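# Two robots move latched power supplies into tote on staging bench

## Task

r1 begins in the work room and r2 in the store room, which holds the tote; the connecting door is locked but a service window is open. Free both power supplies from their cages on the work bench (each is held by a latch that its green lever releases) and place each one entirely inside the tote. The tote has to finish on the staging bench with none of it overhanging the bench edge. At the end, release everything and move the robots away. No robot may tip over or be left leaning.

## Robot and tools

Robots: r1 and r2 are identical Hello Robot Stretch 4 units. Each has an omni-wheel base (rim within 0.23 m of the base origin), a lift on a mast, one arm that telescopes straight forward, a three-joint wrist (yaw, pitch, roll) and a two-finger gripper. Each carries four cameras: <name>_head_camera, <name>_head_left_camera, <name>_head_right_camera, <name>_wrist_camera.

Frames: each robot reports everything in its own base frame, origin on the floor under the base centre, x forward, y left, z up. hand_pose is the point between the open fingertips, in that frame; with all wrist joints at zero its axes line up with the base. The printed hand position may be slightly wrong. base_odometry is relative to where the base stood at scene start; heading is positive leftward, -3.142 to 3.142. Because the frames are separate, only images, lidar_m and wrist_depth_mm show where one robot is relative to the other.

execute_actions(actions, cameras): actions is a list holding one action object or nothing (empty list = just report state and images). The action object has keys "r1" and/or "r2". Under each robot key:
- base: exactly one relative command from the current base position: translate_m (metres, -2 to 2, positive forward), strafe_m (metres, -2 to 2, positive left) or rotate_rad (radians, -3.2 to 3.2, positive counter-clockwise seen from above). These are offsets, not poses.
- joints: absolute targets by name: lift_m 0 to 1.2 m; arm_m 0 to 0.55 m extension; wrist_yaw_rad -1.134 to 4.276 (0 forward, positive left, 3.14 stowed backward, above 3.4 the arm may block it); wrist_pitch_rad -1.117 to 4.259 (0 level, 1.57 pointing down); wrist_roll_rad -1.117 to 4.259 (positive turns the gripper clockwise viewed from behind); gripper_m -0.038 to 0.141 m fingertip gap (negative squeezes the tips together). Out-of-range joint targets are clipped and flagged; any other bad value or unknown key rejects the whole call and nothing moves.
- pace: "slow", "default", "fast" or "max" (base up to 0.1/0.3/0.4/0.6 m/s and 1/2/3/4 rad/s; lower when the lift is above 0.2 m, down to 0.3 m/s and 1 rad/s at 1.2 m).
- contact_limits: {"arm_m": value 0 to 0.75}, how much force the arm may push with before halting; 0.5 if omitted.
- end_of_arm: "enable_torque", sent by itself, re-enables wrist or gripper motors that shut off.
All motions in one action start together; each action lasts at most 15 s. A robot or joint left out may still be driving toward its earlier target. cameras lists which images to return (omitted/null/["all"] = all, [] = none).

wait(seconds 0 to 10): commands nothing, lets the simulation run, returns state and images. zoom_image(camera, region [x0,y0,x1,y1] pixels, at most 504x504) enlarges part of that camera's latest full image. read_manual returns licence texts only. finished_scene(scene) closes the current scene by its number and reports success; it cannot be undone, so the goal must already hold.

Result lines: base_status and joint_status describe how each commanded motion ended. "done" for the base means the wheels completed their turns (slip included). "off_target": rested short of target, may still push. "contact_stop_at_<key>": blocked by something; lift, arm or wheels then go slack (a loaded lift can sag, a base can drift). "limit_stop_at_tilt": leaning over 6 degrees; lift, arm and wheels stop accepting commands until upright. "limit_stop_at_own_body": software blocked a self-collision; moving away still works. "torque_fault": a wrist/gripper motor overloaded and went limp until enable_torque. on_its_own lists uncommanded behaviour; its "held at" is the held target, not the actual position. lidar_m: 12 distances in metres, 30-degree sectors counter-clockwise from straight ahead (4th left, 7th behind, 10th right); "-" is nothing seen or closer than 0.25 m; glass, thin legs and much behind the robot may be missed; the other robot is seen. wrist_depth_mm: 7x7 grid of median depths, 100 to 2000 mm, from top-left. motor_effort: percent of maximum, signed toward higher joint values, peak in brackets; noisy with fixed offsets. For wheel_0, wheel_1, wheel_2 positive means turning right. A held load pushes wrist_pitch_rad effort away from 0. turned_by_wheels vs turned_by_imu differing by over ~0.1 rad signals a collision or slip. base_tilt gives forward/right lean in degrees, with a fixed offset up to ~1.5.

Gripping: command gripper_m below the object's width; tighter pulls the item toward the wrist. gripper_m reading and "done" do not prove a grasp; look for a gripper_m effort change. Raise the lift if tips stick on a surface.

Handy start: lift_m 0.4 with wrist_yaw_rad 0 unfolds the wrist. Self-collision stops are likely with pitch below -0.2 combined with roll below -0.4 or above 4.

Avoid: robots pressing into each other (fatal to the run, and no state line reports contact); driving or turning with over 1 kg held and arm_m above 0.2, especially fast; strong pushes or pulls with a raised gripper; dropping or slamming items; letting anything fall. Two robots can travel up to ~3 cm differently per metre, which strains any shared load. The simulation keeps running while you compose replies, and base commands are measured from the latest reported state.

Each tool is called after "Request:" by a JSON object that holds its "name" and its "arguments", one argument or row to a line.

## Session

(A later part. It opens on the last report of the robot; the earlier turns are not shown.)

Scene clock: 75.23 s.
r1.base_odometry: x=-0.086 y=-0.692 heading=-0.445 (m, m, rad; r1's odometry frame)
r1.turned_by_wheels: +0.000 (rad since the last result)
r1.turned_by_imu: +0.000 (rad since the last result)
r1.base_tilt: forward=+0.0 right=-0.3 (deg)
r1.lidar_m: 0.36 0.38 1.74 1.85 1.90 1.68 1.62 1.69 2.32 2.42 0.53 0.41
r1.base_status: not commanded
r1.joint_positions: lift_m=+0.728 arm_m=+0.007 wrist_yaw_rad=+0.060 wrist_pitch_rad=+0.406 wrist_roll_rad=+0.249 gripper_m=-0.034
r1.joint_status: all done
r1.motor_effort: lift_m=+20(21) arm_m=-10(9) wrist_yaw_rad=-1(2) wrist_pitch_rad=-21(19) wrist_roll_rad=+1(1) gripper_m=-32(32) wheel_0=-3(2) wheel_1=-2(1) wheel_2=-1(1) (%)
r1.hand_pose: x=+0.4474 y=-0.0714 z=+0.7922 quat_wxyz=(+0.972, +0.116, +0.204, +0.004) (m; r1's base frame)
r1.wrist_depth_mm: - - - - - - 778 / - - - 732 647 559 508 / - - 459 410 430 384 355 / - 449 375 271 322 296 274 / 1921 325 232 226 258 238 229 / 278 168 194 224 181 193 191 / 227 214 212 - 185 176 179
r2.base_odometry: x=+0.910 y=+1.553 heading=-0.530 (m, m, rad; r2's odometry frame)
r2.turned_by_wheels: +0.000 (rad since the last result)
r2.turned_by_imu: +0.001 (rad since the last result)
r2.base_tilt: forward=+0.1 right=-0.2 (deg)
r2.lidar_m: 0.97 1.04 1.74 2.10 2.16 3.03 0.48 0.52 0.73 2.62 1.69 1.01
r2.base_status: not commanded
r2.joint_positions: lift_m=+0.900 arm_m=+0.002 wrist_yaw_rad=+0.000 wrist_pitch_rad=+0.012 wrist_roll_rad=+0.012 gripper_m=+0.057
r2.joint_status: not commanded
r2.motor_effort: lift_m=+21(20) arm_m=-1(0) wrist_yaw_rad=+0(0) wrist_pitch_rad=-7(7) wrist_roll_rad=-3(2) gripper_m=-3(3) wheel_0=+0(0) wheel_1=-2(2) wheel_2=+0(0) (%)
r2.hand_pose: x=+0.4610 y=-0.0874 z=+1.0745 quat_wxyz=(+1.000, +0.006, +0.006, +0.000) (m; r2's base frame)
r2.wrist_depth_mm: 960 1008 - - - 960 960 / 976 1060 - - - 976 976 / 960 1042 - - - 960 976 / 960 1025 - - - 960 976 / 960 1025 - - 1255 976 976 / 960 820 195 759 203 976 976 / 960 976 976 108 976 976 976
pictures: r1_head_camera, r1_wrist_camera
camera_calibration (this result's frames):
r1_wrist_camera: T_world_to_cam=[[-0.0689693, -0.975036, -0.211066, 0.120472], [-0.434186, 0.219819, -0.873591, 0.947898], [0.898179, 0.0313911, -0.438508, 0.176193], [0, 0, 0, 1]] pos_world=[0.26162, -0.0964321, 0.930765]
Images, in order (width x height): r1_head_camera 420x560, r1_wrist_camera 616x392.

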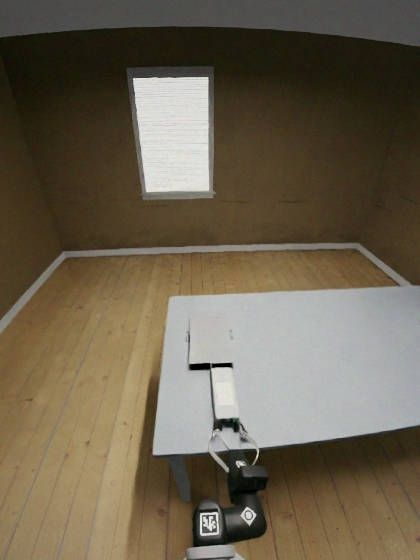

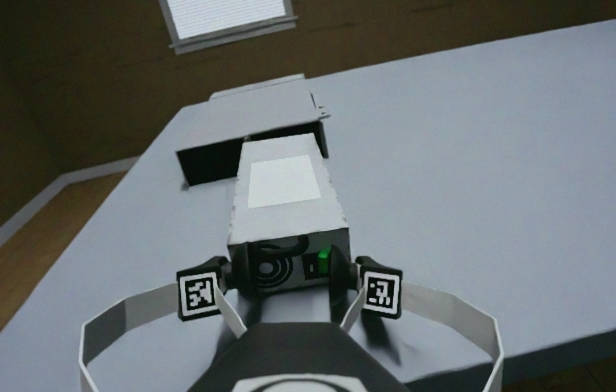

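Request:
{"name": "execute_actions", "arguments": {
  "actions": [
    {"r1":{"base":{"translate_m":-0.035},"joints":{"gripper_m":0.06,"lift_m":0.735},"pace":"slow"}}
  ],
  "cameras": []
}}

Request:
{"name": "execute_actions", "arguments": {
  "actions": [
    {"r1":{"joints":{"lift_m":0.98},"pace":"fast"}}
  ],
  "cameras": []
}}

Request:
{"name": "execute_actions", "arguments": {
  "actions": [
    {"r1":{"base":{"strafe_m":0.017},"joints":{"arm_m":0.39,"wrist_pitch_rad":1.57,"wrist_yaw_rad":0,"wrist_roll_rad":0.04,"gripper_m":0.11},"pace":"fast"}}
  ],
  "cameras": ["r1_wrist_camera"]
}}

Scene clock: 78.73 s.
r1.base_odometry: x=-0.118 y=-0.677 heading=-0.445 (m, m, rad; r1's odometry frame)
r1.turned_by_wheels: +0.000 (rad since the last result)
r1.turned_by_imu: +0.001 (rad since the last result)
r1.base_tilt: forward=+0.0 right=-0.4 (deg)
r1.lidar_m: 0.41 0.41 1.75 1.85 1.90 1.65 1.59 1.65 2.27 2.44 0.58 0.45
r1.base_status: done
r1.joint_positions: lift_m=+0.735 arm_m=+0.007 wrist_yaw_rad=+0.060 wrist_pitch_rad=+0.403 wrist_roll_rad=+0.250 gripper_m=+0.060
r1.joint_status: all done
r1.motor_effort: lift_m=+23(24) arm_m=-9(10) wrist_yaw_rad=+0(1) wrist_pitch_rad=-8(20) wrist_roll_rad=+0(0) gripper_m=-1(32) wheel_0=+0(2) wheel_1=+0(4) wheel_2=+2(4) (%)
r1.hand_pose: x=+0.4477 y=-0.0714 z=+0.8000 quat_wxyz=(+0.972, +0.116, +0.202, +0.004) (m; r1's base frame)
r1.wrist_depth_mm: - - - - - - 842 / - - - 809 699 597 544 / - - 508 459 459 410 375 / - 484 397 310 342 310 293 / - 345 253 250 266 252 242 / 296 270 199 233 205 213 213 / 240 223 224 - 215 931 917
r2.base_odometry: x=+0.910 y=+1.553 heading=-0.530 (m, m, rad; r2's odometry frame)
r2.turned_by_wheels: +0.000 (rad since the last result)
r2.turned_by_imu: +0.001 (rad since the last result)
r2.base_tilt: forward=+0.1 right=-0.2 (deg)
r2.lidar_m: 0.97 1.03 1.77 2.11 2.22 3.06 0.51 0.54 0.76 2.63 1.69 1.02
r2.base_status: not commanded
r2.joint_positions: lift_m=+0.900 arm_m=+0.002 wrist_yaw_rad=+0.000 wrist_pitch_rad=+0.012 wrist_roll_rad=+0.012 gripper_m=+0.057
r2.joint_status: not commanded
r2.motor_effort: lift_m=+20(20) arm_m=-1(0) wrist_yaw_rad=+0(0) wrist_pitch_rad=-7(6) wrist_roll_rad=-1(0) gripper_m=-1(3) wheel_0=+0(0) wheel_1=-2(2) wheel_2=+0(0) (%)
r2.hand_pose: x=+0.4610 y=-0.0874 z=+1.0745 quat_wxyz=(+1.000, +0.006, +0.006, +0.000) (m; r2's base frame)
r2.wrist_depth_mm: 960 1025 - - - 976 976 / 960 1060 - - - 976 976 / 960 1042 - - - 976 976 / 976 1025 - - - 960 976 / 976 1008 - - 1255 976 976 / 976 831 195 759 202 976 960 / 976 960 960 108 960 960 976
pictures: none
No camera images: the call's "cameras" was empty. Leave "cameras" out to get every camera's image.

Scene clock: 80.43 s.
r1.base_odometry: x=-0.118 y=-0.677 heading=-0.445 (m, m, rad; r1's odometry frame)
r1.turned_by_wheels: +0.000 (rad since the last result)
r1.turned_by_imu: +0.000 (rad since the last result)
r1.base_tilt: forward=+0.0 right=-0.4 (deg)
r1.lidar_m: 0.40 0.42 1.75 1.86 1.87 1.64 1.58 1.66 2.26 2.46 0.59 0.41
r1.base_status: not commanded
r1.joint_positions: lift_m=+0.980 arm_m=+0.007 wrist_yaw_rad=+0.060 wrist_pitch_rad=+0.402 wrist_roll_rad=+0.250 gripper_m=+0.060
r1.joint_status: all done
r1.motor_effort: lift_m=+22(24) arm_m=-9(9) wrist_yaw_rad=-1(1) wrist_pitch_rad=-7(8) wrist_roll_rad=-1(1) gripper_m=-3(2) wheel_0=+0(0) wheel_1=+0(1) wheel_2=+1(1) (%)
r1.hand_pose: x=+0.4478 y=-0.0714 z=+1.0452 quat_wxyz=(+0.973, +0.116, +0.202, +0.004) (m; r1's base frame)
r1.wrist_depth_mm: - - - - - - - / - - - - - - - / - - - - - - 904 / - - - 866 820 750 699 / - - 723 634 640 609 569 / - 1863 198 512 206 508 484 / 1661 1499 535 - 462 433 421
r2.base_odometry: x=+0.910 y=+1.553 heading=-0.530 (m, m, rad; r2's odometry frame)
r2.turned_by_wheels: +0.000 (rad since the last result)
r2.turned_by_imu: +0.000 (rad since the last result)
r2.base_tilt: forward=+0.2 right=-0.2 (deg)
r2.lidar_m: 0.95 1.01 1.72 2.10 2.21 3.01 0.50 0.52 0.76 2.61 1.67 1.02
r2.base_status: not commanded
r2.joint_positions: lift_m=+0.900 arm_m=+0.002 wrist_yaw_rad=+0.000 wrist_pitch_rad=+0.012 wrist_roll_rad=+0.012 gripper_m=+0.057
r2.joint_status: not commanded
r2.motor_effort: lift_m=+21(20) arm_m=+0(0) wrist_yaw_rad=-1(0) wrist_pitch_rad=-7(7) wrist_roll_rad=-1(3) gripper_m=-3(3) wheel_0=+0(0) wheel_1=-2(2) wheel_2=-1(0) (%)
r2.hand_pose: x=+0.4610 y=-0.0874 z=+1.0745 quat_wxyz=(+1.000, +0.006, +0.006, +0.000) (m; r2's base frame)
r2.wrist_depth_mm: 960 1008 - - - 960 976 / 960 1060 - - - 960 960 / 960 1042 - - - 976 976 / 976 1025 - - - 976 976 / 960 1008 - - 1255 976 976 / 976 831 195 759 202 976 976 / 960 960 976 108 976 976 976
pictures: none
No camera images: the call's "cameras" was empty. Leave "cameras" out to get every camera's image.

Scene clock: 82.33 s.
r1.base_odometry: x=-0.111 y=-0.661 heading=-0.445 (m, m, rad; r1's odometry frame)
r1.turned_by_wheels: +0.000 (rad since the last result)
r1.turned_by_imu: +0.000 (rad since the last result)
r1.base_tilt: forward=+0.0 right=-0.4 (deg)
r1.lidar_m: 0.39 0.41 1.74 1.85 1.87 1.65 1.58 1.65 2.27 2.46 0.59 0.42
r1.base_status: done
r1.joint_positions: lift_m=+0.980 arm_m=+0.388 wrist_yaw_rad=+0.000 wrist_pitch_rad=+1.570 wrist_roll_rad=+0.040 gripper_m=+0.110
r1.joint_status: all done
r1.motor_effort: lift_m=+22(22) arm_m=+9(12) wrist_yaw_rad=-2(2) wrist_pitch_rad=+0(1) wrist_roll_rad=-3(4) gripper_m=+0(3) wheel_0=+1(7) wheel_1=+1(8) wheel_2=+1(1) (%)
r1.hand_pose: x=+0.5596 y=-0.0874 z=+0.8696 quat_wxyz=(+0.707, +0.014, +0.707, -0.014) (m; r1's base frame)
r1.wrist_depth_mm: 310 271 273 276 325 329 330 / 314 317 320 322 327 330 336 / 317 320 324 289 330 336 338 / 320 324 325 291 334 340 342 / 324 327 327 294 336 343 345 / 329 327 294 294 338 343 349 / 330 332 336 - 347 349 351
r2.base_odometry: x=+0.910 y=+1.553 heading=-0.530 (m, m, rad; r2's odometry frame)
r2.turned_by_wheels: +0.000 (rad since the last result)
r2.turned_by_imu: +0.000 (rad since the last result)
r2.base_tilt: forward=+0.2 right=-0.2 (deg)
r2.lidar_m: 0.95 1.00 1.74 2.10 2.19 3.03 0.50 0.55 0.73 2.61 1.69 1.03
r2.base_status: not commanded
r2.joint_positions: lift_m=+0.900 arm_m=+0.002 wrist_yaw_rad=+0.000 wrist_pitch_rad=+0.012 wrist_roll_rad=+0.012 gripper_m=+0.057
r2.joint_status: not commanded
r2.motor_effort: lift_m=+20(20) arm_m=+0(0) wrist_yaw_rad=+0(0) wrist_pitch_rad=-6(7) wrist_roll_rad=-2(2) gripper_m=-3(4) wheel_0=+0(0) wheel_1=-2(2) wheel_2=+0(0) (%)
r2.hand_pose: x=+0.4610 y=-0.0874 z=+1.0745 quat_wxyz=(+1.000, +0.006, +0.006, +0.000) (m; r2's base frame)
r2.wrist_depth_mm: 960 1025 - - - 976 960 / 976 1060 - - - 976 976 / 960 1042 - - - 976 960 / 976 1008 - - - 976 976 / 960 1008 - - 1255 976 976 / 960 831 195 768 202 976 976 / 976 976 976 108 976 976 976
pictures: r1_wrist_camera
camera_calibration (this result's frames):
r1_wrist_camera: T_world_to_cam=[[-0.0373928, -0.998743, 0.033393, -0.103392], [-0.998458, 0.0387126, 0.0397941, 0.573412], [-0.0410368, -0.0318535, -0.99865, 1.11697], [0, 0, 0, 1]] pos_world=[0.614498, -0.0898808, 1.09609]
Images, in order (width x height): r1_wrist_camera 616x392.

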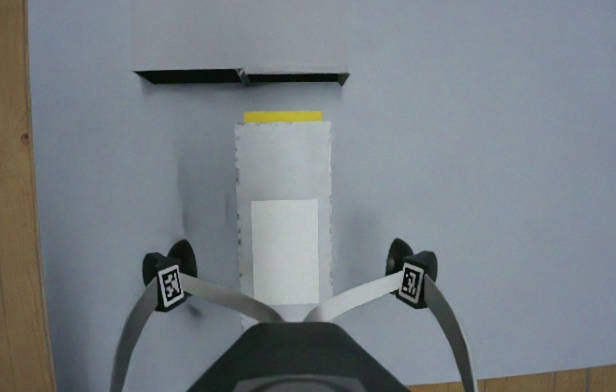

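Request:
{"name": "execute_actions", "arguments": {
  "actions": [
    {"r1":{"base":{"strafe_m":0.005},"joints":{"arm_m":0.397,"lift_m":0.902}}}
  ],
  "cameras": ["r1_wrist_camera"]
}}

Request:
{"name": "execute_actions", "arguments": {
  "actions": [
    {"r1":{"joints":{"gripper_m":0.01}}}
  ],
  "cameras": ["r1_wrist_camera"]
}}

Scene clock: 83.83 s.
r1.base_odometry: x=-0.108 y=-0.657 heading=-0.445 (m, m, rad; r1's odometry frame)
r1.turned_by_wheels: +0.000 (rad since the last result)
r1.turned_by_imu: +0.000 (rad since the last result)
r1.base_tilt: forward=-0.1 right=-0.4 (deg)
r1.lidar_m: 0.38 0.42 1.74 1.84 1.90 1.65 1.58 1.64 2.28 2.46 0.57 0.42
r1.base_status: done
r1.joint_positions: lift_m=+0.902 arm_m=+0.395 wrist_yaw_rad=+0.000 wrist_pitch_rad=+1.570 wrist_roll_rad=+0.040 gripper_m=+0.110
r1.joint_status: all done
r1.motor_effort: lift_m=+18(20) arm_m=+9(9) wrist_yaw_rad=-1(2) wrist_pitch_rad=+0(1) wrist_roll_rad=+0(1) gripper_m=+0(0) wheel_0=-2(7) wheel_1=+0(6) wheel_2=+1(1) (%)
r1.hand_pose: x=+0.5665 y=-0.0874 z=+0.7919 quat_wxyz=(+0.707, +0.014, +0.707, -0.014) (m; r1's base frame)
r1.wrist_depth_mm: 237 196 198 201 247 251 254 / 239 242 245 248 251 253 257 / 243 245 246 211 253 256 259 / 246 247 250 213 256 259 263 / 247 249 214 216 256 263 265 / 251 251 216 216 259 264 267 / 252 254 257 - 264 268 270
r2.base_odometry: x=+0.910 y=+1.553 heading=-0.530 (m, m, rad; r2's odometry frame)
r2.turned_by_wheels: +0.000 (rad since the last result)
r2.turned_by_imu: +0.000 (rad since the last result)
r2.base_tilt: forward=+0.1 right=-0.2 (deg)
r2.lidar_m: 0.97 1.04 1.71 2.10 2.17 3.03 0.50 0.52 0.75 2.63 1.73 1.03
r2.base_status: not commanded
r2.joint_positions: lift_m=+0.900 arm_m=+0.002 wrist_yaw_rad=+0.000 wrist_pitch_rad=+0.012 wrist_roll_rad=+0.012 gripper_m=+0.057
r2.joint_status: not commanded
r2.motor_effort: lift_m=+21(21) arm_m=+0(0) wrist_yaw_rad=+0(0) wrist_pitch_rad=-7(6) wrist_roll_rad=-3(1) gripper_m=-2(2) wheel_0=+0(0) wheel_1=-2(2) wheel_2=+0(0) (%)
r2.hand_pose: x=+0.4610 y=-0.0874 z=+1.0745 quat_wxyz=(+1.000, +0.006, +0.006, +0.000) (m; r2's base frame)
r2.wrist_depth_mm: 976 1008 - - - 960 976 / 960 1060 - - - 976 976 / 976 1042 - - - 976 976 / 976 1025 - - - 976 976 / 976 1008 - - 1255 960 976 / 976 831 195 768 202 960 960 / 960 976 960 108 976 960 976
pictures: r1_wrist_camera
camera_calibration (this result's frames):
r1_wrist_camera: T_world_to_cam=[[-0.0375672, -0.998736, 0.0333976, -0.100443], [-0.998446, 0.0388911, 0.0399169, 0.583338], [-0.0411653, -0.0318461, -0.998645, 1.03976], [0, 0, 0, 1]] pos_world=[0.62146, -0.0898906, 1.01842]
Images, in order (width x height): r1_wrist_camera 616x392.

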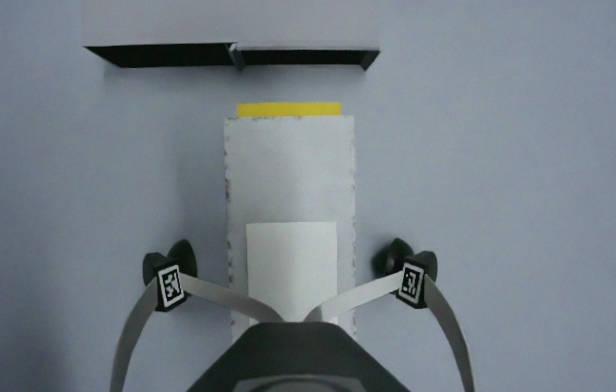

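Scene clock: 85.67 s.
r1.base_odometry: x=-0.108 y=-0.657 heading=-0.445 (m, m, rad; r1's odometry frame)
r1.turned_by_wheels: +0.000 (rad since the last result)
r1.turned_by_imu: +0.000 (rad since the last result)
r1.base_tilt: forward=+0.0 right=-0.3 (deg)
r1.lidar_m: 0.38 0.42 1.73 1.84 1.88 1.66 1.57 1.66 2.28 2.47 0.58 0.42
r1.base_status: not commanded
r1.joint_positions: lift_m=+0.902 arm_m=+0.395 wrist_yaw_rad=+0.000 wrist_pitch_rad=+1.570 wrist_roll_rad=+0.040 gripper_m=+0.011
r1.joint_status: all done
r1.motor_effort: lift_m=+21(21) arm_m=+9(9) wrist_yaw_rad=-2(2) wrist_pitch_rad=+0(0) wrist_roll_rad=+1(1) gripper_m=-28(30) wheel_0=-2(2) wheel_1=-1(1) wheel_2=+0(0) (%)
r1.hand_pose: x=+0.5666 y=-0.0874 z=+0.7916 quat_wxyz=(+0.707, +0.014, +0.707, -0.014) (m; r1's base frame)
r1.wrist_depth_mm: 236 194 197 199 246 250 251 / 237 240 243 245 249 251 254 / 240 243 244 198 251 253 257 / 242 244 247 200 253 256 259 / 245 247 201 202 255 260 263 / 248 174 202 204 187 262 266 / 250 252 256 - 262 266 268
r2.base_odometry: x=+0.910 y=+1.553 heading=-0.530 (m, m, rad; r2's odometry frame)
r2.turned_by_wheels: +0.000 (rad since the last result)
r2.turned_by_imu: +0.000 (rad since the last result)
r2.base_tilt: forward=+0.1 right=-0.3 (deg)
r2.lidar_m: 0.97 1.01 1.74 2.09 2.21 2.99 0.49 0.54 0.72 2.63 1.70 1.02
r2.base_status: not commanded
r2.joint_positions: lift_m=+0.900 arm_m=+0.002 wrist_yaw_rad=+0.000 wrist_pitch_rad=+0.012 wrist_roll_rad=+0.012 gripper_m=+0.057
r2.joint_status: not commanded
r2.motor_effort: lift_m=+20(21) arm_m=+0(0) wrist_yaw_rad=+0(0) wrist_pitch_rad=-7(7) wrist_roll_rad=+0(1) gripper_m=-2(3) wheel_0=+0(0) wheel_1=-2(2) wheel_2=+0(0) (%)
r2.hand_pose: x=+0.4610 y=-0.0874 z=+1.0745 quat_wxyz=(+1.000, +0.006, +0.006, +0.000) (m; r2's base frame)
r2.wrist_depth_mm: 960 1008 - - - 976 960 / 960 1078 - - - 976 976 / 976 1042 - - - 976 976 / 960 1025 - - - 976 976 / 976 1008 - - 1255 960 976 / 960 831 195 759 202 960 976 / 976 960 976 108 976 960 976
pictures: r1_wrist_camera
camera_calibration (this result's frames):
r1_wrist_camera: T_world_to_cam=[[-0.0375466, -0.998737, 0.0333933, -0.100441], [-0.998451, 0.0388667, 0.0398023, 0.583481], [-0.0410499, -0.0318471, -0.998649, 1.03942], [0, 0, 0, 1]] pos_world=[0.621475, -0.0898893, 1.01815]
Images, in order (width x height): r1_wrist_camera 616x392.

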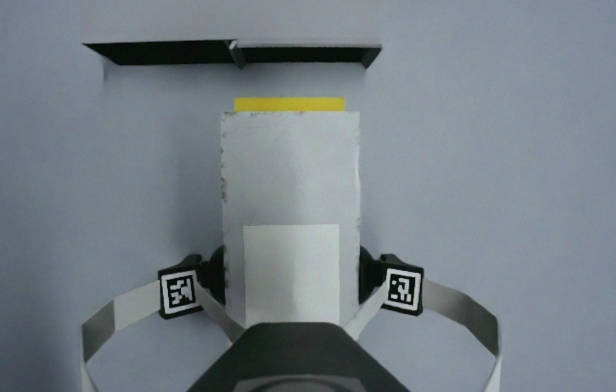

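Request:
{"name": "execute_actions", "arguments": {
  "actions": [
    {"r1":{"joints":{"lift_m":1.12,"arm_m":0.15}},"r2":{"joints":{"lift_m":1.12,"wrist_pitch_rad":1.57,"gripper_m":0.11,"arm_m":0.1},"base":{"translate_m":0.3}}}
  ],
  "cameras": []
}}

Request:
{"name": "execute_actions", "arguments": {
  "actions": [
    {"r1":{"base":{"rotate_rad":1.56}}}
  ],
  "cameras": []
}}

Request:
{"name": "execute_actions", "arguments": {
  "actions": [
    {"r1":{"base":{"translate_m":1.1}}}
  ],
  "cameras": []
}}

Request:
{"name": "execute_actions", "arguments": {
  "actions": [
    {"r1":{"base":{"strafe_m":-0.85}}}
  ],
  "cameras": ["r1_head_camera","r1_wrist_camera","r2_head_camera"]
}}

Scene clock: 88.60 s.
r1.base_odometry: x=-0.108 y=-0.657 heading=-0.445 (m, m, rad; r1's odometry frame)
r1.turned_by_wheels: +0.000 (rad since the last result)
r1.turned_by_imu: +0.000 (rad since the last result)
r1.base_tilt: forward=-0.1 right=-0.4 (deg)
r1.lidar_m: 0.27 0.41 1.72 1.84 1.88 1.64 1.58 1.66 2.26 2.47 0.58 0.25
r1.base_status: not commanded
r1.joint_positions: lift_m=+1.120 arm_m=+0.152 wrist_yaw_rad=+0.000 wrist_pitch_rad=+1.570 wrist_roll_rad=+0.040 gripper_m=+0.011
r1.joint_status: all done
r1.motor_effort: lift_m=+26(28) arm_m=-9(9) wrist_yaw_rad=-2(3) wrist_pitch_rad=-1(4) wrist_roll_rad=-2(2) gripper_m=-30(30) wheel_0=-2(2) wheel_1=+0(0) wheel_2=+0(0) (%)
r1.hand_pose: x=+0.3227 y=-0.0874 z=+1.0092 quat_wxyz=(+0.707, +0.014, +0.707, -0.014) (m; r1's base frame)
r1.wrist_depth_mm: 1138 445 452 455 459 466 469 / 1160 455 455 459 459 473 473 / 1182 455 455 198 469 473 480 / 1160 1182 1205 200 1229 1255 1229 / 1182 1205 201 202 1229 1281 1281 / 1205 175 202 204 187 1281 1308 / 1205 1229 1255 - 1229 1308 1336
r2.base_odometry: x=+1.169 y=+1.401 heading=-0.530 (m, m, rad; r2's odometry frame)
r2.turned_by_wheels: +0.000 (rad since the last result)
r2.turned_by_imu: +0.001 (rad since the last result)
r2.base_tilt: forward=+0.1 right=-0.3 (deg)
r2.lidar_m: 0.66 0.70 1.28 2.10 2.20 3.04 0.78 0.86 2.70 2.62 1.30 0.72
r2.base_status: done
r2.joint_positions: lift_m=+1.120 arm_m=+0.099 wrist_yaw_rad=+0.000 wrist_pitch_rad=+1.570 wrist_roll_rad=+0.012 gripper_m=+0.110
r2.joint_status: all done
r2.motor_effort: lift_m=+23(23) arm_m=+8(7) wrist_yaw_rad=+0(0) wrist_pitch_rad=+0(5) wrist_roll_rad=-2(3) gripper_m=-1(2) wheel_0=+3(9) wheel_1=+3(6) wheel_2=-2(11) (%)
r2.hand_pose: x=+0.2698 y=-0.0874 z=+1.0095 quat_wxyz=(+0.707, +0.004, +0.707, -0.004) (m; r2's base frame)
r2.wrist_depth_mm: 1138 1160 1182 1205 1205 1229 1205 / 1205 1205 1205 1205 1229 1229 1229 / 1205 1182 1229 1205 1229 1229 1229 / 1229 1205 1205 1205 1205 1205 1205 / 1205 1205 1205 1042 1205 1205 1229 / 1205 1205 200 1008 1205 1205 1205 / 1229 1205 1205 108 1229 1229 1205
pictures: none
No camera images: the call's "cameras" was empty. Leave "cameras" out to get every camera's image.

Scene clock: 91.13 s.
r1.base_odometry: x=-0.108 y=-0.657 heading=+1.115 (m, m, rad; r1's odometry frame)
r1.turned_by_wheels: +1.560 (rad since the last result)
r1.turned_by_imu: +1.580 (rad since the last result)
r1.base_tilt: forward=+0.0 right=-0.3 (deg)
r1.lidar_m: 0.25 1.87 1.65 1.57 1.64 2.24 2.45 0.59 0.43 0.39 0.42 0.25
r1.base_status: done
r1.joint_positions: lift_m=+1.120 arm_m=+0.152 wrist_yaw_rad=+0.000 wrist_pitch_rad=+1.569 wrist_roll_rad=+0.040 gripper_m=+0.011
r1.joint_status: not commanded
r1.motor_effort: lift_m=+26(27) arm_m=-9(9) wrist_yaw_rad=-2(0) wrist_pitch_rad=+1(2) wrist_roll_rad=+0(2) gripper_m=-29(30) wheel_0=-1(7) wheel_1=-1(7) wheel_2=+0(5) (%)
r1.hand_pose: x=+0.3229 y=-0.0874 z=+1.0093 quat_wxyz=(+0.707, +0.014, +0.706, -0.014) (m; r1's base frame)
r1.wrist_depth_mm: 1138 1138 1160 1160 1182 1205 1229 / 1160 1160 1182 1205 1229 1229 1205 / 1182 1182 1182 198 1205 1229 1229 / 1182 1182 1205 200 1229 1255 1255 / 1205 1182 201 202 1138 1255 1281 / 1182 174 202 204 187 621 1281 / 1229 1205 1229 - 1255 1281 504
r2.base_odometry: x=+1.169 y=+1.401 heading=-0.530 (m, m, rad; r2's odometry frame)
r2.turned_by_wheels: +0.000 (rad since the last result)
r2.turned_by_imu: +0.001 (rad since the last result)
r2.base_tilt: forward=+0.1 right=-0.2 (deg)
r2.lidar_m: 0.66 0.73 1.27 2.10 2.22 3.02 0.79 0.83 2.68 2.64 1.32 0.72
r2.base_status: not commanded
r2.joint_positions: lift_m=+1.120 arm_m=+0.099 wrist_yaw_rad=+0.000 wrist_pitch_rad=+1.570 wrist_roll_rad=+0.012 gripper_m=+0.110
r2.joint_status: not commanded
r2.motor_effort: lift_m=+23(23) arm_m=+8(8) wrist_yaw_rad=+0(0) wrist_pitch_rad=+1(0) wrist_roll_rad=-2(3) gripper_m=-1(1) wheel_0=+3(3) wheel_1=+3(3) wheel_2=-2(2) (%)
r2.hand_pose: x=+0.2698 y=-0.0874 z=+1.0095 quat_wxyz=(+0.707, +0.004, +0.707, -0.004) (m; r2's base frame)
r2.wrist_depth_mm: 1138 1160 1182 1205 1229 1229 1205 / 1205 1229 1229 1229 1229 1205 1229 / 1229 1205 1205 1205 1205 1229 1229 / 1205 1205 1205 1205 1205 1205 1229 / 1205 1205 1205 1042 1205 1205 1229 / 1205 1205 201 1008 1205 1229 1205 / 1205 1205 1205 108 1205 1205 1205
pictures: none
No camera images: the call's "cameras" was empty. Leave "cameras" out to get every camera's image.

Scene clock: 96.30 s.
r1.base_odometry: x=+0.376 y=+0.331 heading=+1.115 (m, m, rad; r1's odometry frame)
r1.turned_by_wheels: +0.000 (rad since the last result)
r1.turned_by_imu: +0.002 (rad since the last result)
r1.base_tilt: forward=+0.0 right=-0.4 (deg)
r1.lidar_m: 0.25 0.76 0.94 1.59 1.67 2.26 1.67 1.06 1.39 3.14 0.77 0.25
r1.base_status: done
r1.joint_positions: lift_m=+1.120 arm_m=+0.152 wrist_yaw_rad=+0.000 wrist_pitch_rad=+1.570 wrist_roll_rad=+0.040 gripper_m=+0.011
r1.joint_status: not commanded
r1.motor_effort: lift_m=+25(25) arm_m=-9(9) wrist_yaw_rad=-3(2) wrist_pitch_rad=+1(1) wrist_roll_rad=+0(1) gripper_m=-30(30) wheel_0=+1(4) wheel_1=+0(4) wheel_2=+1(9) (%)
r1.hand_pose: x=+0.3228 y=-0.0874 z=+1.0093 quat_wxyz=(+0.707, +0.014, +0.707, -0.014) (m; r1's base frame)
r1.wrist_depth_mm: 891 946 976 991 1008 1060 1060 / 1160 1182 1182 1182 1229 1255 1255 / 1160 1205 1182 198 1229 1255 1229 / 1182 1160 1205 200 1229 1229 1255 / 1205 1229 201 202 1205 1255 1308 / 1229 175 202 203 188 1281 1281 / 1205 1229 1229 - 1255 1281 1308
r2.base_odometry: x=+1.169 y=+1.401 heading=-0.530 (m, m, rad; r2's odometry frame)
r2.turned_by_wheels: +0.000 (rad since the last result)
r2.turned_by_imu: +0.001 (rad since the last result)
r2.base_tilt: forward=+0.1 right=-0.2 (deg)
r2.lidar_m: 0.68 0.69 1.28 2.09 2.20 3.03 0.79 0.84 2.69 2.62 1.32 0.73
r2.base_status: not commanded
r2.joint_positions: lift_m=+1.120 arm_m=+0.099 wrist_yaw_rad=+0.000 wrist_pitch_rad=+1.570 wrist_roll_rad=+0.012 gripper_m=+0.110
r2.joint_status: not commanded
r2.motor_effort: lift_m=+22(23) arm_m=+8(7) wrist_yaw_rad=+0(1) wrist_pitch_rad=+0(1) wrist_roll_rad=-3(2) gripper_m=-2(0) wheel_0=+3(3) wheel_1=+3(3) wheel_2=-2(2) (%)
r2.hand_pose: x=+0.2698 y=-0.0874 z=+1.0095 quat_wxyz=(+0.707, +0.004, +0.707, -0.004) (m; r2's base frame)
r2.wrist_depth_mm: 1160 1160 1182 1205 1229 1229 1229 / 1205 1205 1229 1205 1205 1205 1229 / 1205 1205 1205 1229 1205 1205 1229 / 1205 1205 1229 1205 1205 1229 1229 / 1205 1205 1205 1060 1205 1205 1205 / 1205 1205 201 1008 1205 1205 1205 / 1205 1205 1205 108 1205 1229 1205
pictures: none
No camera images: the call's "cameras" was empty. Leave "cameras" out to get every camera's image.

Scene clock: 100.47 s.
r1.base_odometry: x=+1.139 y=-0.043 heading=+1.115 (m, m, rad; r1's odometry frame)
r1.turned_by_wheels: +0.000 (rad since the last result)
r1.turned_by_imu: +0.002 (rad since the last result)
r1.base_tilt: forward=+0.0 right=-0.4 (deg)
r1.lidar_m: 0.27 0.55 1.07 2.44 2.53 0.98 0.93 1.01 2.37 2.30 0.78 0.25
r1.base_status: done
r1.joint_positions: lift_m=+1.120 arm_m=+0.152 wrist_yaw_rad=+0.000 wrist_pitch_rad=+1.570 wrist_roll_rad=+0.040 gripper_m=+0.011
r1.joint_status: not commanded
r1.motor_effort: lift_m=+26(26) arm_m=-9(9) wrist_yaw_rad=-1(3) wrist_pitch_rad=+0(1) wrist_roll_rad=+0(0) gripper_m=-30(30) wheel_0=-2(6) wheel_1=+0(8) wheel_2=+0(1) (%)
r1.hand_pose: x=+0.3228 y=-0.0874 z=+1.0093 quat_wxyz=(+0.707, +0.014, +0.707, -0.014) (m; r1's base frame)
r1.wrist_depth_mm: 960 1008 991 1042 1060 1078 1098 / 1160 1160 1182 1205 1182 1205 1255 / 1160 1182 1182 198 1182 1205 1229 / 1160 1205 1182 200 1229 1255 1255 / 1182 1229 200 202 1229 1255 1281 / 1205 174 202 204 190 1281 1281 / 1229 1255 1229 - 1281 1308 1281
r2.base_odometry: x=+1.169 y=+1.401 heading=-0.530 (m, m, rad; r2's odometry frame)
r2.turned_by_wheels: +0.000 (rad since the last result)
r2.turned_by_imu: +0.001 (rad since the last result)
r2.base_tilt: forward=+0.1 right=-0.1 (deg)
r2.lidar_m: 0.66 0.71 1.33 2.09 2.20 3.02 0.79 0.84 2.70 2.63 1.29 0.71
r2.base_status: not commanded
r2.joint_positions: lift_m=+1.120 arm_m=+0.099 wrist_yaw_rad=+0.000 wrist_pitch_rad=+1.570 wrist_roll_rad=+0.012 gripper_m=+0.110
r2.joint_status: not commanded
r2.motor_effort: lift_m=+22(23) arm_m=+7(7) wrist_yaw_rad=+0(0) wrist_pitch_rad=+0(1) wrist_roll_rad=-2(2) gripper_m=+0(1) wheel_0=+3(3) wheel_1=+3(3) wheel_2=-2(3) (%)
r2.hand_pose: x=+0.2698 y=-0.0874 z=+1.0095 quat_wxyz=(+0.707, +0.004, +0.707, -0.004) (m; r2's base frame)
r2.wrist_depth_mm: 1138 1160 1182 1205 1229 1229 1205 / 1205 1205 1229 1205 1229 1229 1229 / 1205 1229 1205 1205 1205 1205 1229 / 1182 1229 1205 1229 1205 1229 1205 / 1205 1205 1229 1042 1229 1205 1229 / 1205 1205 201 1008 1205 1205 1205 / 1182 1205 1205 108 1205 1229 1205
pictures: r1_head_camera, r1_wrist_camera, r2_head_camera
camera_calibration (this result's frames):
r1_wrist_camera: T_world_to_cam=[[-0.037547, -0.998737, 0.0333911, -0.116861], [-0.998454, 0.0388651, 0.0397443, 0.331466], [-0.0409919, -0.0318472, -0.998652, 1.24678], [0, 0, 0, 1]] pos_world=[0.377673, -0.0898892, 1.23582]
Images, in order (width x height): r1_head_camera 420x560, r1_wrist_camera 616x392, r2_head_camera 420x560.

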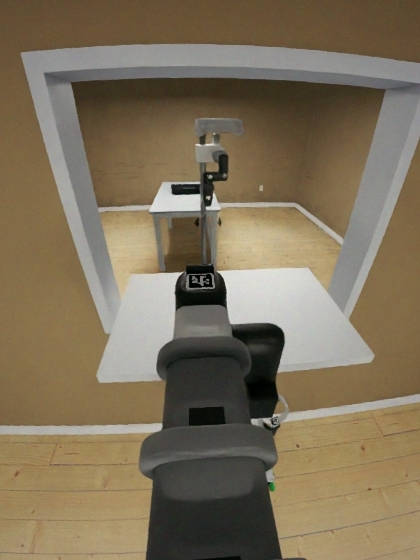

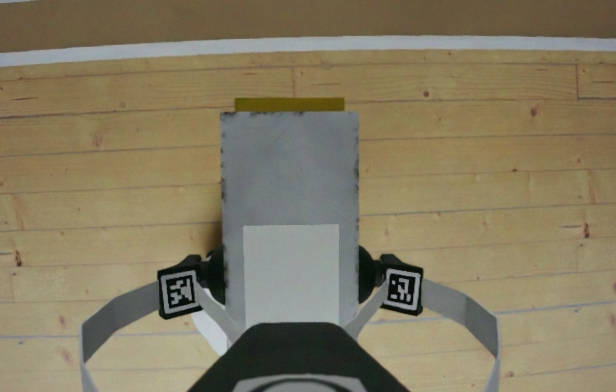

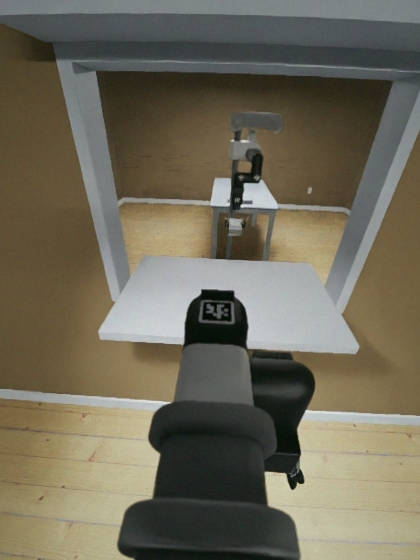

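Request:
{"name": "execute_actions", "arguments": {
  "actions": [
    {"r1":{"base":{"translate_m":0.17},"joints":{"arm_m":0.5}}}
  ],
  "cameras": ["r1_wrist_camera","r2_head_camera"]
}}

Scene clock: 102.87 s.
r1.base_odometry: x=+1.214 y=+0.110 heading=+1.115 (m, m, rad; r1's odometry frame)
r1.turned_by_wheels: +0.000 (rad since the last result)
r1.turned_by_imu: +0.001 (rad since the last result)
r1.base_tilt: forward=+0.0 right=-0.4 (deg)
r1.lidar_m: 0.36 0.39 0.84 2.13 2.53 1.17 1.11 3.32 2.36 2.30 0.54 0.39
r1.base_status: done
r1.joint_positions: lift_m=+1.120 arm_m=+0.498 wrist_yaw_rad=+0.000 wrist_pitch_rad=+1.569 wrist_roll_rad=+0.040 gripper_m=+0.011
r1.joint_status: all done
r1.motor_effort: lift_m=+25(25) arm_m=+9(10) wrist_yaw_rad=-3(1) wrist_pitch_rad=+1(3) wrist_roll_rad=+0(0) gripper_m=-31(27) wheel_0=+1(6) wheel_1=+1(5) wheel_2=+0(9) (%)
r1.hand_pose: x=+0.6697 y=-0.0874 z=+1.0093 quat_wxyz=(+0.707, +0.014, +0.706, -0.014) (m; r1's base frame)
r1.wrist_depth_mm: 297 298 301 307 309 314 317 / 298 301 306 309 312 314 319 / 303 304 307 198 315 322 324 / 306 310 310 200 319 324 325 / 309 312 201 202 322 327 332 / 312 175 202 204 187 330 334 / 314 317 320 - 330 334 338
r2.base_odometry: x=+1.169 y=+1.401 heading=-0.530 (m, m, rad; r2's odometry frame)
r2.turned_by_wheels: +0.000 (rad since the last result)
r2.turned_by_imu: +0.001 (rad since the last result)
r2.base_tilt: forward=+0.1 right=-0.2 (deg)
r2.lidar_m: 0.65 0.71 1.31 2.10 2.19 3.01 0.80 0.84 2.68 2.60 1.28 0.71
r2.base_status: not commanded
r2.joint_positions: lift_m=+1.120 arm_m=+0.099 wrist_yaw_rad=+0.000 wrist_pitch_rad=+1.570 wrist_roll_rad=+0.012 gripper_m=+0.110
r2.joint_status: not commanded
r2.motor_effort: lift_m=+22(23) arm_m=+8(9) wrist_yaw_rad=+0(0) wrist_pitch_rad=+0(1) wrist_roll_rad=-1(1) gripper_m=-1(1) wheel_0=+3(3) wheel_1=+3(3) wheel_2=-2(2) (%)
r2.hand_pose: x=+0.2698 y=-0.0874 z=+1.0095 quat_wxyz=(+0.707, +0.004, +0.707, -0.004) (m; r2's base frame)
r2.wrist_depth_mm: 1138 1160 1182 1205 1229 1229 1205 / 1205 1205 1229 1205 1205 1205 1205 / 1205 1205 1205 1229 1205 1205 1229 / 1205 1229 1205 1205 1205 1229 1205 / 1205 1205 1205 1042 1205 1205 1205 / 1205 1205 200 1008 1205 1229 1205 / 1205 1205 1205 108 1205 1205 1205
pictures: r1_wrist_camera, r2_head_camera
camera_calibration (this result's frames):
r1_wrist_camera: T_world_to_cam=[[-0.0372892, -0.998747, 0.0333766, -0.103993], [-0.998479, 0.0385945, 0.0393595, 0.678247], [-0.0405984, -0.0318582, -0.998668, 1.26075], [0, 0, 0, 1]] pos_world=[0.724522, -0.0898742, 1.23585]
Images, in order (width x height): r1_wrist_camera 616x392, r2_head_camera 420x560.

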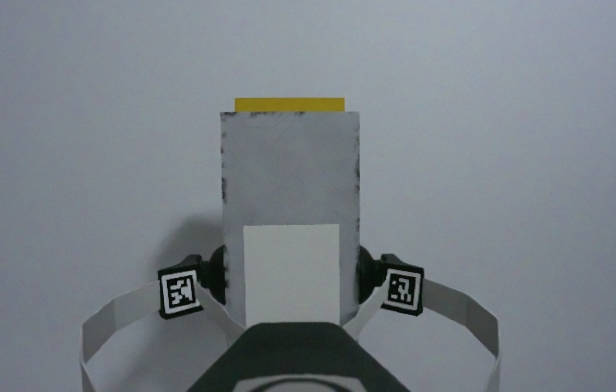

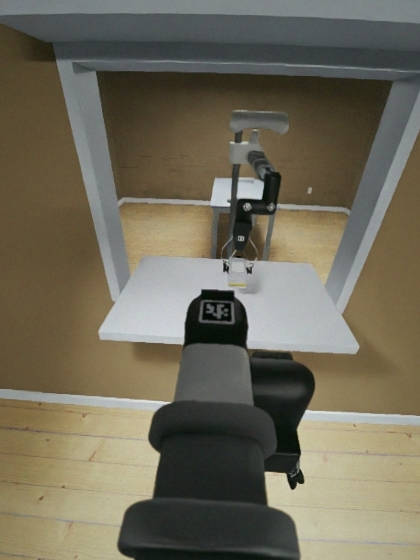

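Request:
{"name": "execute_actions", "arguments": {
  "actions": [
    {"r1":{"joints":{"lift_m":1.051}}}
  ],
  "cameras": []
}}

Request:
{"name": "execute_actions", "arguments": {
  "actions": [
    {"r1":{"joints":{"gripper_m":0.1}}}
  ],
  "cameras": []
}}

Request:
{"name": "execute_actions", "arguments": {
  "actions": [
    {"r1":{"joints":{"lift_m":1.13},"pace":"fast"}}
  ],
  "cameras": []
}}

Request:
{"name": "execute_actions", "arguments": {
  "actions": [
    {"r1":{"joints":{"arm_m":0.0},"pace":"fast"},"r2":{"base":{"translate_m":0.28},"joints":{"lift_m":1.14}}}
  ],
  "cameras": ["r1_head_camera","r2_head_camera"]
}}

Scene clock: 104.37 s.
r1.base_odometry: x=+1.214 y=+0.110 heading=+1.115 (m, m, rad; r1's odometry frame)
r1.turned_by_wheels: +0.000 (rad since the last result)
r1.turned_by_imu: +0.000 (rad since the last result)
r1.base_tilt: forward=+0.0 right=-0.4 (deg)
r1.lidar_m: 0.35 0.38 0.83 2.13 2.54 1.16 1.10 3.31 2.37 2.30 0.55 0.38
r1.base_status: not commanded
r1.joint_positions: lift_m=+1.051 arm_m=+0.498 wrist_yaw_rad=+0.000 wrist_pitch_rad=+1.569 wrist_roll_rad=+0.040 gripper_m=+0.011
r1.joint_status: all done
r1.motor_effort: lift_m=+22(25) arm_m=+9(9) wrist_yaw_rad=-2(3) wrist_pitch_rad=+0(0) wrist_roll_rad=-1(0) gripper_m=-29(30) wheel_0=+1(1) wheel_1=+1(1) wheel_2=+0(0) (%)
r1.hand_pose: x=+0.6697 y=-0.0874 z=+0.9406 quat_wxyz=(+0.707, +0.014, +0.706, -0.014) (m; r1's base frame)
r1.wrist_depth_mm: 232 234 238 241 243 245 248 / 235 237 239 242 245 249 250 / 236 239 241 197 248 250 253 / 239 242 243 200 251 254 256 / 241 244 202 202 252 256 258 / 245 174 202 204 187 257 262 / 246 249 251 - 259 262 264
r2.base_odometry: x=+1.169 y=+1.401 heading=-0.530 (m, m, rad; r2's odometry frame)
r2.turned_by_wheels: +0.000 (rad since the last result)
r2.turned_by_imu: +0.000 (rad since the last result)
r2.base_tilt: forward=+0.1 right=-0.3 (deg)
r2.lidar_m: 0.65 0.72 1.30 2.10 2.21 3.03 0.78 0.83 2.67 2.62 1.30 0.72
r2.base_status: not commanded
r2.joint_positions: lift_m=+1.120 arm_m=+0.099 wrist_yaw_rad=+0.000 wrist_pitch_rad=+1.570 wrist_roll_rad=+0.012 gripper_m=+0.110
r2.joint_status: not commanded
r2.motor_effort: lift_m=+22(23) arm_m=+8(7) wrist_yaw_rad=+0(0) wrist_pitch_rad=+1(0) wrist_roll_rad=-2(2) gripper_m=-1(0) wheel_0=+3(3) wheel_1=+3(3) wheel_2=-2(2) (%)
r2.hand_pose: x=+0.2698 y=-0.0874 z=+1.0095 quat_wxyz=(+0.707, +0.004, +0.707, -0.004) (m; r2's base frame)
r2.wrist_depth_mm: 1138 1160 1182 1205 1229 1229 1229 / 1205 1229 1205 1205 1205 1205 1229 / 1205 1229 1205 1205 1205 1229 1229 / 1205 1229 1205 1229 1229 1205 1205 / 1205 1205 1205 1025 1182 1205 1229 / 1205 1205 201 1008 1205 1205 1205 / 1205 1182 1205 108 1229 1205 1205
pictures: none
No camera images: the call's "cameras" was empty. Leave "cameras" out to get every camera's image.

Scene clock: 106.07 s.
r1.base_odometry: x=+1.214 y=+0.110 heading=+1.115 (m, m, rad; r1's odometry frame)
r1.turned_by_wheels: +0.000 (rad since the last result)
r1.turned_by_imu: +0.000 (rad since the last result)
r1.base_tilt: forward=+0.0 right=-0.4 (deg)
r1.lidar_m: 0.36 0.38 0.83 2.12 2.55 1.18 1.10 3.33 2.34 2.29 0.54 0.38
r1.base_status: not commanded
r1.joint_positions: lift_m=+1.051 arm_m=+0.498 wrist_yaw_rad=+0.000 wrist_pitch_rad=+1.570 wrist_roll_rad=+0.040 gripper_m=+0.100
r1.joint_status: all done
r1.motor_effort: lift_m=+19(22) arm_m=+9(9) wrist_yaw_rad=+0(0) wrist_pitch_rad=-1(9) wrist_roll_rad=+0(1) gripper_m=+2(28) wheel_0=+1(1) wheel_1=+1(1) wheel_2=+0(0) (%)
r1.hand_pose: x=+0.6694 y=-0.0874 z=+0.9408 quat_wxyz=(+0.707, +0.014, +0.707, -0.014) (m; r1's base frame)
r1.wrist_depth_mm: 235 236 240 242 244 248 251 / 236 239 242 245 246 251 253 / 239 241 244 206 250 252 255 / 241 243 246 210 252 255 258 / 243 246 213 212 253 257 260 / 247 248 211 213 257 260 265 / 249 252 253 - 259 264 267
r2.base_odometry: x=+1.169 y=+1.401 heading=-0.530 (m, m, rad; r2's odometry frame)
r2.turned_by_wheels: +0.000 (rad since the last result)
r2.turned_by_imu: +0.000 (rad since the last result)
r2.base_tilt: forward=+0.1 right=-0.2 (deg)
r2.lidar_m: 0.67 0.71 1.31 2.09 2.19 3.02 0.78 0.86 2.68 2.58 1.29 0.71
r2.base_status: not commanded
r2.joint_positions: lift_m=+1.120 arm_m=+0.099 wrist_yaw_rad=+0.000 wrist_pitch_rad=+1.570 wrist_roll_rad=+0.012 gripper_m=+0.110
r2.joint_status: not commanded
r2.motor_effort: lift_m=+22(23) arm_m=+8(8) wrist_yaw_rad=+0(0) wrist_pitch_rad=+0(1) wrist_roll_rad=-2(3) gripper_m=-2(1) wheel_0=+3(3) wheel_1=+3(3) wheel_2=-2(2) (%)
r2.hand_pose: x=+0.2698 y=-0.0874 z=+1.0095 quat_wxyz=(+0.707, +0.004, +0.707, -0.004) (m; r2's base frame)
r2.wrist_depth_mm: 1138 1160 1182 1205 1229 1205 1229 / 1205 1205 1205 1205 1229 1205 1205 / 1205 1229 1229 1205 1205 1229 1205 / 1205 1205 1205 1205 1229 1229 1205 / 1205 1205 1205 1060 1205 1205 1205 / 1205 1205 200 1008 1205 1205 1205 / 1205 1205 1205 108 1205 1205 1205
pictures: none
No camera images: the call's "cameras" was empty. Leave "cameras" out to get every camera's image.

Scene clock: 107.13 s.
r1.base_odometry: x=+1.214 y=+0.110 heading=+1.115 (m, m, rad; r1's odometry frame)
r1.turned_by_wheels: +0.000 (rad since the last result)
r1.turned_by_imu: +0.000 (rad since the last result)
r1.base_tilt: forward=+0.0 right=-0.3 (deg)
r1.lidar_m: 0.36 0.39 0.83 2.14 2.54 1.18 1.10 3.33 2.37 2.28 0.53 0.39
r1.base_status: not commanded
r1.joint_positions: lift_m=+1.130 arm_m=+0.498 wrist_yaw_rad=+0.000 wrist_pitch_rad=+1.570 wrist_roll_rad=+0.040 gripper_m=+0.100
r1.joint_status: all done
r1.motor_effort: lift_m=+23(24) arm_m=+9(9) wrist_yaw_rad=-2(1) wrist_pitch_rad=-1(1) wrist_roll_rad=-1(2) gripper_m=+0(0) wheel_0=+1(1) wheel_1=+2(1) wheel_2=+0(0) (%)
r1.hand_pose: x=+0.6694 y=-0.0874 z=+1.0196 quat_wxyz=(+0.707, +0.014, +0.707, -0.014) (m; r1's base frame)
r1.wrist_depth_mm: 309 312 315 319 322 327 330 / 310 315 319 322 325 330 334 / 315 319 319 289 329 334 336 / 315 320 322 287 332 336 340 / 320 322 324 291 334 340 343 / 324 325 329 293 338 342 345 / 325 330 334 - 343 347 349
r2.base_odometry: x=+1.169 y=+1.401 heading=-0.530 (m, m, rad; r2's odometry frame)
r2.turned_by_wheels: +0.000 (rad since the last result)
r2.turned_by_imu: +0.000 (rad since the last result)
r2.base_tilt: forward=+0.2 right=-0.2 (deg)
r2.lidar_m: 0.67 0.70 1.30 2.10 2.17 3.04 0.79 0.82 2.66 2.59 1.30 0.71
r2.base_status: not commanded
r2.joint_positions: lift_m=+1.120 arm_m=+0.099 wrist_yaw_rad=+0.000 wrist_pitch_rad=+1.570 wrist_roll_rad=+0.012 gripper_m=+0.110
r2.joint_status: not commanded
r2.motor_effort: lift_m=+23(23) arm_m=+8(7) wrist_yaw_rad=+1(0) wrist_pitch_rad=+1(0) wrist_roll_rad=-3(2) gripper_m=-1(2) wheel_0=+3(3) wheel_1=+3(3) wheel_2=-2(2) (%)
r2.hand_pose: x=+0.2698 y=-0.0874 z=+1.0095 quat_wxyz=(+0.707, +0.004, +0.707, -0.004) (m; r2's base frame)
r2.wrist_depth_mm: 1138 1182 1182 1205 1205 1205 1229 / 1229 1205 1229 1229 1205 1229 1229 / 1205 1205 1205 1205 1229 1205 1229 / 1205 1205 1205 1205 1205 1205 1205 / 1229 1205 1205 1042 1229 1229 1205 / 1229 1205 201 1008 1229 1205 1205 / 1205 1205 1205 108 1205 1205 1205
pictures: none
No camera images: the call's "cameras" was empty. Leave "cameras" out to get every camera's image.

Scene clock: 109.53 s.
r1.base_odometry: x=+1.214 y=+0.110 heading=+1.115 (m, m, rad; r1's odometry frame)
r1.turned_by_wheels: +0.000 (rad since the last result)
r1.turned_by_imu: +0.000 (rad since the last result)
r1.base_tilt: forward=-0.1 right=-0.4 (deg)
r1.lidar_m: 0.36 0.38 0.83 2.13 2.53 1.16 1.09 3.31 2.39 2.29 0.55 0.40
r1.base_status: not commanded
r1.joint_positions: lift_m=+1.130 arm_m=+0.003 wrist_yaw_rad=+0.000 wrist_pitch_rad=+1.570 wrist_roll_rad=+0.040 gripper_m=+0.100
r1.joint_status: all done
r1.motor_effort: lift_m=+22(22) arm_m=-9(8) wrist_yaw_rad=-2(3) wrist_pitch_rad=-1(2) wrist_roll_rad=-2(1) gripper_m=-1(2) wheel_0=+1(1) wheel_1=+1(1) wheel_2=+0(0) (%)
r1.hand_pose: x=+0.1736 y=-0.0874 z=+1.0196 quat_wxyz=(+0.707, +0.014, +0.707, -0.014) (m; r1's base frame)
r1.wrist_depth_mm: 904 946 946 960 991 1025 1078 / 1160 1182 1205 1182 1229 1229 1255 / 1182 1205 1205 1229 1229 1255 1255 / 1182 1182 1229 1229 1255 1255 1281 / 1205 1182 1042 1060 1255 1255 1281 / 1229 1229 1025 831 1255 1281 1308 / 1205 1229 1229 - 1281 1281 1336
r2.base_odometry: x=+1.410 y=+1.260 heading=-0.530 (m, m, rad; r2's odometry frame)
r2.turned_by_wheels: +0.000 (rad since the last result)
r2.turned_by_imu: +0.001 (rad since the last result)
r2.base_tilt: forward=+0.1 right=-0.2 (deg)
r2.lidar_m: 0.39 0.41 0.92 2.10 2.22 3.05 1.07 1.17 2.73 2.31 0.60 0.41
r2.base_status: done
r2.joint_positions: lift_m=+1.140 arm_m=+0.099 wrist_yaw_rad=+0.000 wrist_pitch_rad=+1.570 wrist_roll_rad=+0.012 gripper_m=+0.110
r2.joint_status: all done
r2.motor_effort: lift_m=+22(23) arm_m=+8(8) wrist_yaw_rad=+0(0) wrist_pitch_rad=+0(1) wrist_roll_rad=-1(0) gripper_m=-1(0) wheel_0=+3(9) wheel_1=+2(7) wheel_2=-3(11) (%)
r2.hand_pose: x=+0.2698 y=-0.0874 z=+1.0295 quat_wxyz=(+0.707, +0.004, +0.707, -0.004) (m; r2's base frame)
r2.wrist_depth_mm: 342 342 342 342 343 343 343 / 342 342 342 342 343 343 343 / 1229 1229 1229 1229 1229 1229 1229 / 1229 1229 1229 1229 1229 1229 1229 / 1229 1229 1229 1060 1205 1229 1229 / 1229 1229 215 1025 1229 1205 1255 / 1229 1229 1229 108 1229 1229 1255
pictures: r1_head_camera, r2_head_camera
Images, in order (width x height): r1_head_camera 420x560, r2_head_camera 420x560.

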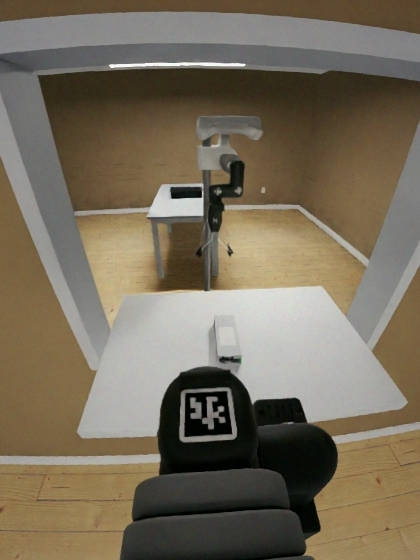

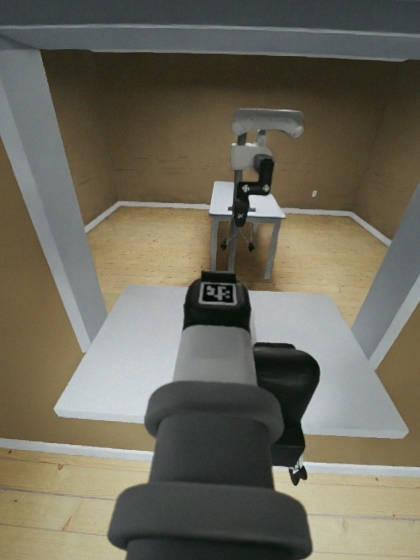

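Request:
{"name": "execute_actions", "arguments": {
  "actions": [
    {"r1":{"base":{"strafe_m":-0.7},"joints":{"lift_m":0.5},"pace":"fast"},"r2":{"joints":{"arm_m":0.47}}}
  ],
  "cameras": ["r2_wrist_camera"]
}}

Scene clock: 113.40 s.
r1.base_odometry: x=+1.842 y=-0.198 heading=+1.115 (m, m, rad; r1's odometry frame)
r1.turned_by_wheels: +0.000 (rad since the last result)
r1.turned_by_imu: +0.002 (rad since the last result)
r1.base_tilt: forward=+0.0 right=-0.4 (deg)
r1.lidar_m: 0.47 0.41 0.53 2.19 1.59 1.18 1.51 2.32 1.68 1.57 0.89 0.62
r1.base_status: done
r1.joint_positions: lift_m=+0.500 arm_m=+0.003 wrist_yaw_rad=+0.000 wrist_pitch_rad=+1.570 wrist_roll_rad=+0.040 gripper_m=+0.100
r1.joint_status: all done
r1.motor_effort: lift_m=+18(22) arm_m=-9(9) wrist_yaw_rad=-3(0) wrist_pitch_rad=-1(1) wrist_roll_rad=-1(2) gripper_m=-1(0) wheel_0=-2(10) wheel_1=+0(7) wheel_2=+0(1) (%)
r1.hand_pose: x=+0.1737 y=-0.0874 z=+0.3899 quat_wxyz=(+0.707, +0.014, +0.707, -0.014) (m; r1's base frame)
r1.wrist_depth_mm: 580 580 585 591 603 609 615 / 574 591 597 597 603 615 627 / 585 591 603 603 615 621 627 / 591 603 427 609 621 627 634 / 591 397 402 407 627 634 640 / 597 397 402 402 415 640 647 / 399 399 407 - 640 640 647
r2.base_odometry: x=+1.410 y=+1.260 heading=-0.530 (m, m, rad; r2's odometry frame)
r2.turned_by_wheels: +0.000 (rad since the last result)
r2.turned_by_imu: +0.001 (rad since the last result)
r2.base_tilt: forward=+0.1 right=-0.2 (deg)
r2.lidar_m: 0.38 0.42 0.91 2.10 2.19 3.03 1.05 1.18 2.74 2.34 0.58 0.41
r2.base_status: not commanded
r2.joint_positions: lift_m=+1.140 arm_m=+0.469 wrist_yaw_rad=+0.000 wrist_pitch_rad=+1.570 wrist_roll_rad=+0.012 gripper_m=+0.110
r2.joint_status: all done
r2.motor_effort: lift_m=+22(22) arm_m=+8(9) wrist_yaw_rad=-1(0) wrist_pitch_rad=+0(0) wrist_roll_rad=-1(2) gripper_m=-1(1) wheel_0=+3(3) wheel_1=+2(2) wheel_2=-3(2) (%)
r2.hand_pose: x=+0.6398 y=-0.0874 z=+1.0295 quat_wxyz=(+0.707, +0.004, +0.707, -0.004) (m; r2's base frame)
r2.wrist_depth_mm: 342 342 342 342 342 342 342 / 340 340 340 301 342 342 342 / 340 340 340 300 342 342 342 / 340 340 340 300 342 342 340 / 338 338 340 298 340 340 340 / 338 340 200 320 340 340 342 / 338 338 338 108 340 340 340
pictures: r2_wrist_camera
camera_calibration (this result's frames):
r2_wrist_camera: T_world_to_cam=[[-0.0469733, -0.998818, 0.0124579, -0.0745111], [-0.998892, 0.0469336, -0.00345717, 0.70913], [0.00286839, -0.0126065, -0.999916, 1.2592], [0, 0, 0, 1]] pos_world=[0.701233, -0.091831, 1.26248]
Images, in order (width x height): r2_wrist_camera 616x392.

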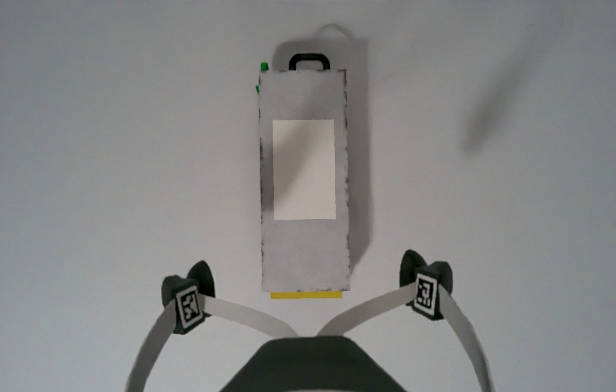

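Request:
{"name": "execute_actions", "arguments": {
  "actions": [
    {"r1":{"base":{"translate_m":-2.0},"joints":{"lift_m":0.8,"wrist_pitch_rad":0.4,"wrist_roll_rad":0.0},"pace":"max"},"r2":{"base":{"strafe_m":-0.005},"joints":{"arm_m":0.543,"lift_m":1.057,"wrist_roll_rad":0.05},"pace":"slow"}}
  ],
  "cameras": ["r2_wrist_camera"]
}}

Scene clock: 119.20 s.
r1.base_odometry: x=+0.962 y=-1.994 heading=+1.115 (m, m, rad; r1's odometry frame)
r1.turned_by_wheels: +0.000 (rad since the last result)
r1.turned_by_imu: -0.002 (rad since the last result)
r1.base_tilt: forward=+0.0 right=-0.4 (deg)
r1.lidar_m: 2.37 0.53 0.39 0.36 0.38 0.54 1.69 1.75 1.69 1.61 1.66 2.28
r1.base_status: done
r1.joint_positions: lift_m=+0.800 arm_m=+0.003 wrist_yaw_rad=+0.000 wrist_pitch_rad=+0.402 wrist_roll_rad=+0.000 gripper_m=+0.100
r1.joint_status: all done
r1.motor_effort: lift_m=+22(26) arm_m=-9(9) wrist_yaw_rad=-2(3) wrist_pitch_rad=-6(13) wrist_roll_rad=-1(4) gripper_m=-1(1) wheel_0=+1(7) wheel_1=+0(5) wheel_2=+1(13) (%)
r1.hand_pose: x=+0.4389 y=-0.0874 z=+0.8652 quat_wxyz=(+0.980, +0.000, +0.200, +0.000) (m; r1's base frame)
r1.wrist_depth_mm: - - - - - - 1921 / - - - - - - - / - - - - - - - / - - - - - - - / 1537 1618 1661 1661 1661 1708 1708 / 759 1281 1255 1336 1281 1397 1430 / 798 1138 1160 - 1205 1138 1182
r2.base_odometry: x=+1.408 y=+1.256 heading=-0.529 (m, m, rad; r2's odometry frame)
r2.turned_by_wheels: +0.000 (rad since the last result)
r2.turned_by_imu: +0.002 (rad since the last result)
r2.base_tilt: forward=+0.1 right=-0.2 (deg)
r2.lidar_m: 0.40 0.41 0.91 2.11 2.19 3.02 1.07 1.16 2.72 2.36 0.56 0.43
r2.base_status: done
r2.joint_positions: lift_m=+1.057 arm_m=+0.542 wrist_yaw_rad=+0.000 wrist_pitch_rad=+1.570 wrist_roll_rad=+0.050 gripper_m=+0.110
r2.joint_status: all done
r2.motor_effort: lift_m=+16(20) arm_m=+8(9) wrist_yaw_rad=-1(1) wrist_pitch_rad=+0(0) wrist_roll_rad=+1(4) gripper_m=-2(1) wheel_0=+5(8) wheel_1=-4(6) wheel_2=+0(3) (%)
r2.hand_pose: x=+0.7127 y=-0.0874 z=+0.9470 quat_wxyz=(+0.707, +0.017, +0.707, -0.017) (m; r2's base frame)
r2.wrist_depth_mm: 259 259 259 259 259 259 259 / 258 258 259 259 259 259 259 / 257 258 258 220 258 258 259 / 257 258 258 219 258 258 259 / 257 257 257 218 258 258 259 / 256 257 200 218 219 258 258 / 256 257 257 108 257 258 258
pictures: r2_wrist_camera
camera_calibration (this result's frames):
r2_wrist_camera: T_world_to_cam=[[-0.0847131, -0.996328, 0.0124237, -0.0429061], [-0.996403, 0.0846764, -0.00345503, 0.783255], [0.00239035, -0.0126717, -0.999917, 1.17678], [0, 0, 0, 1]] pos_world=[0.77399, -0.09416, 1.17992]
Images, in order (width x height): r2_wrist_camera 616x392.

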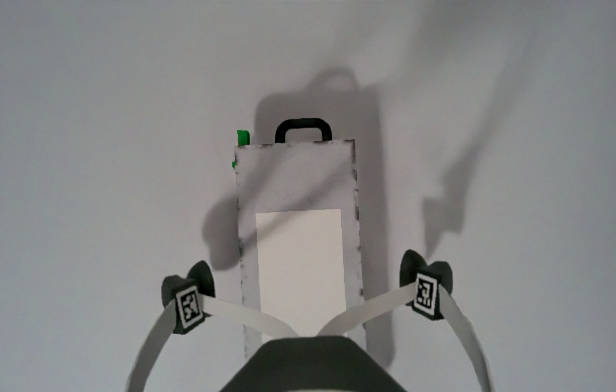

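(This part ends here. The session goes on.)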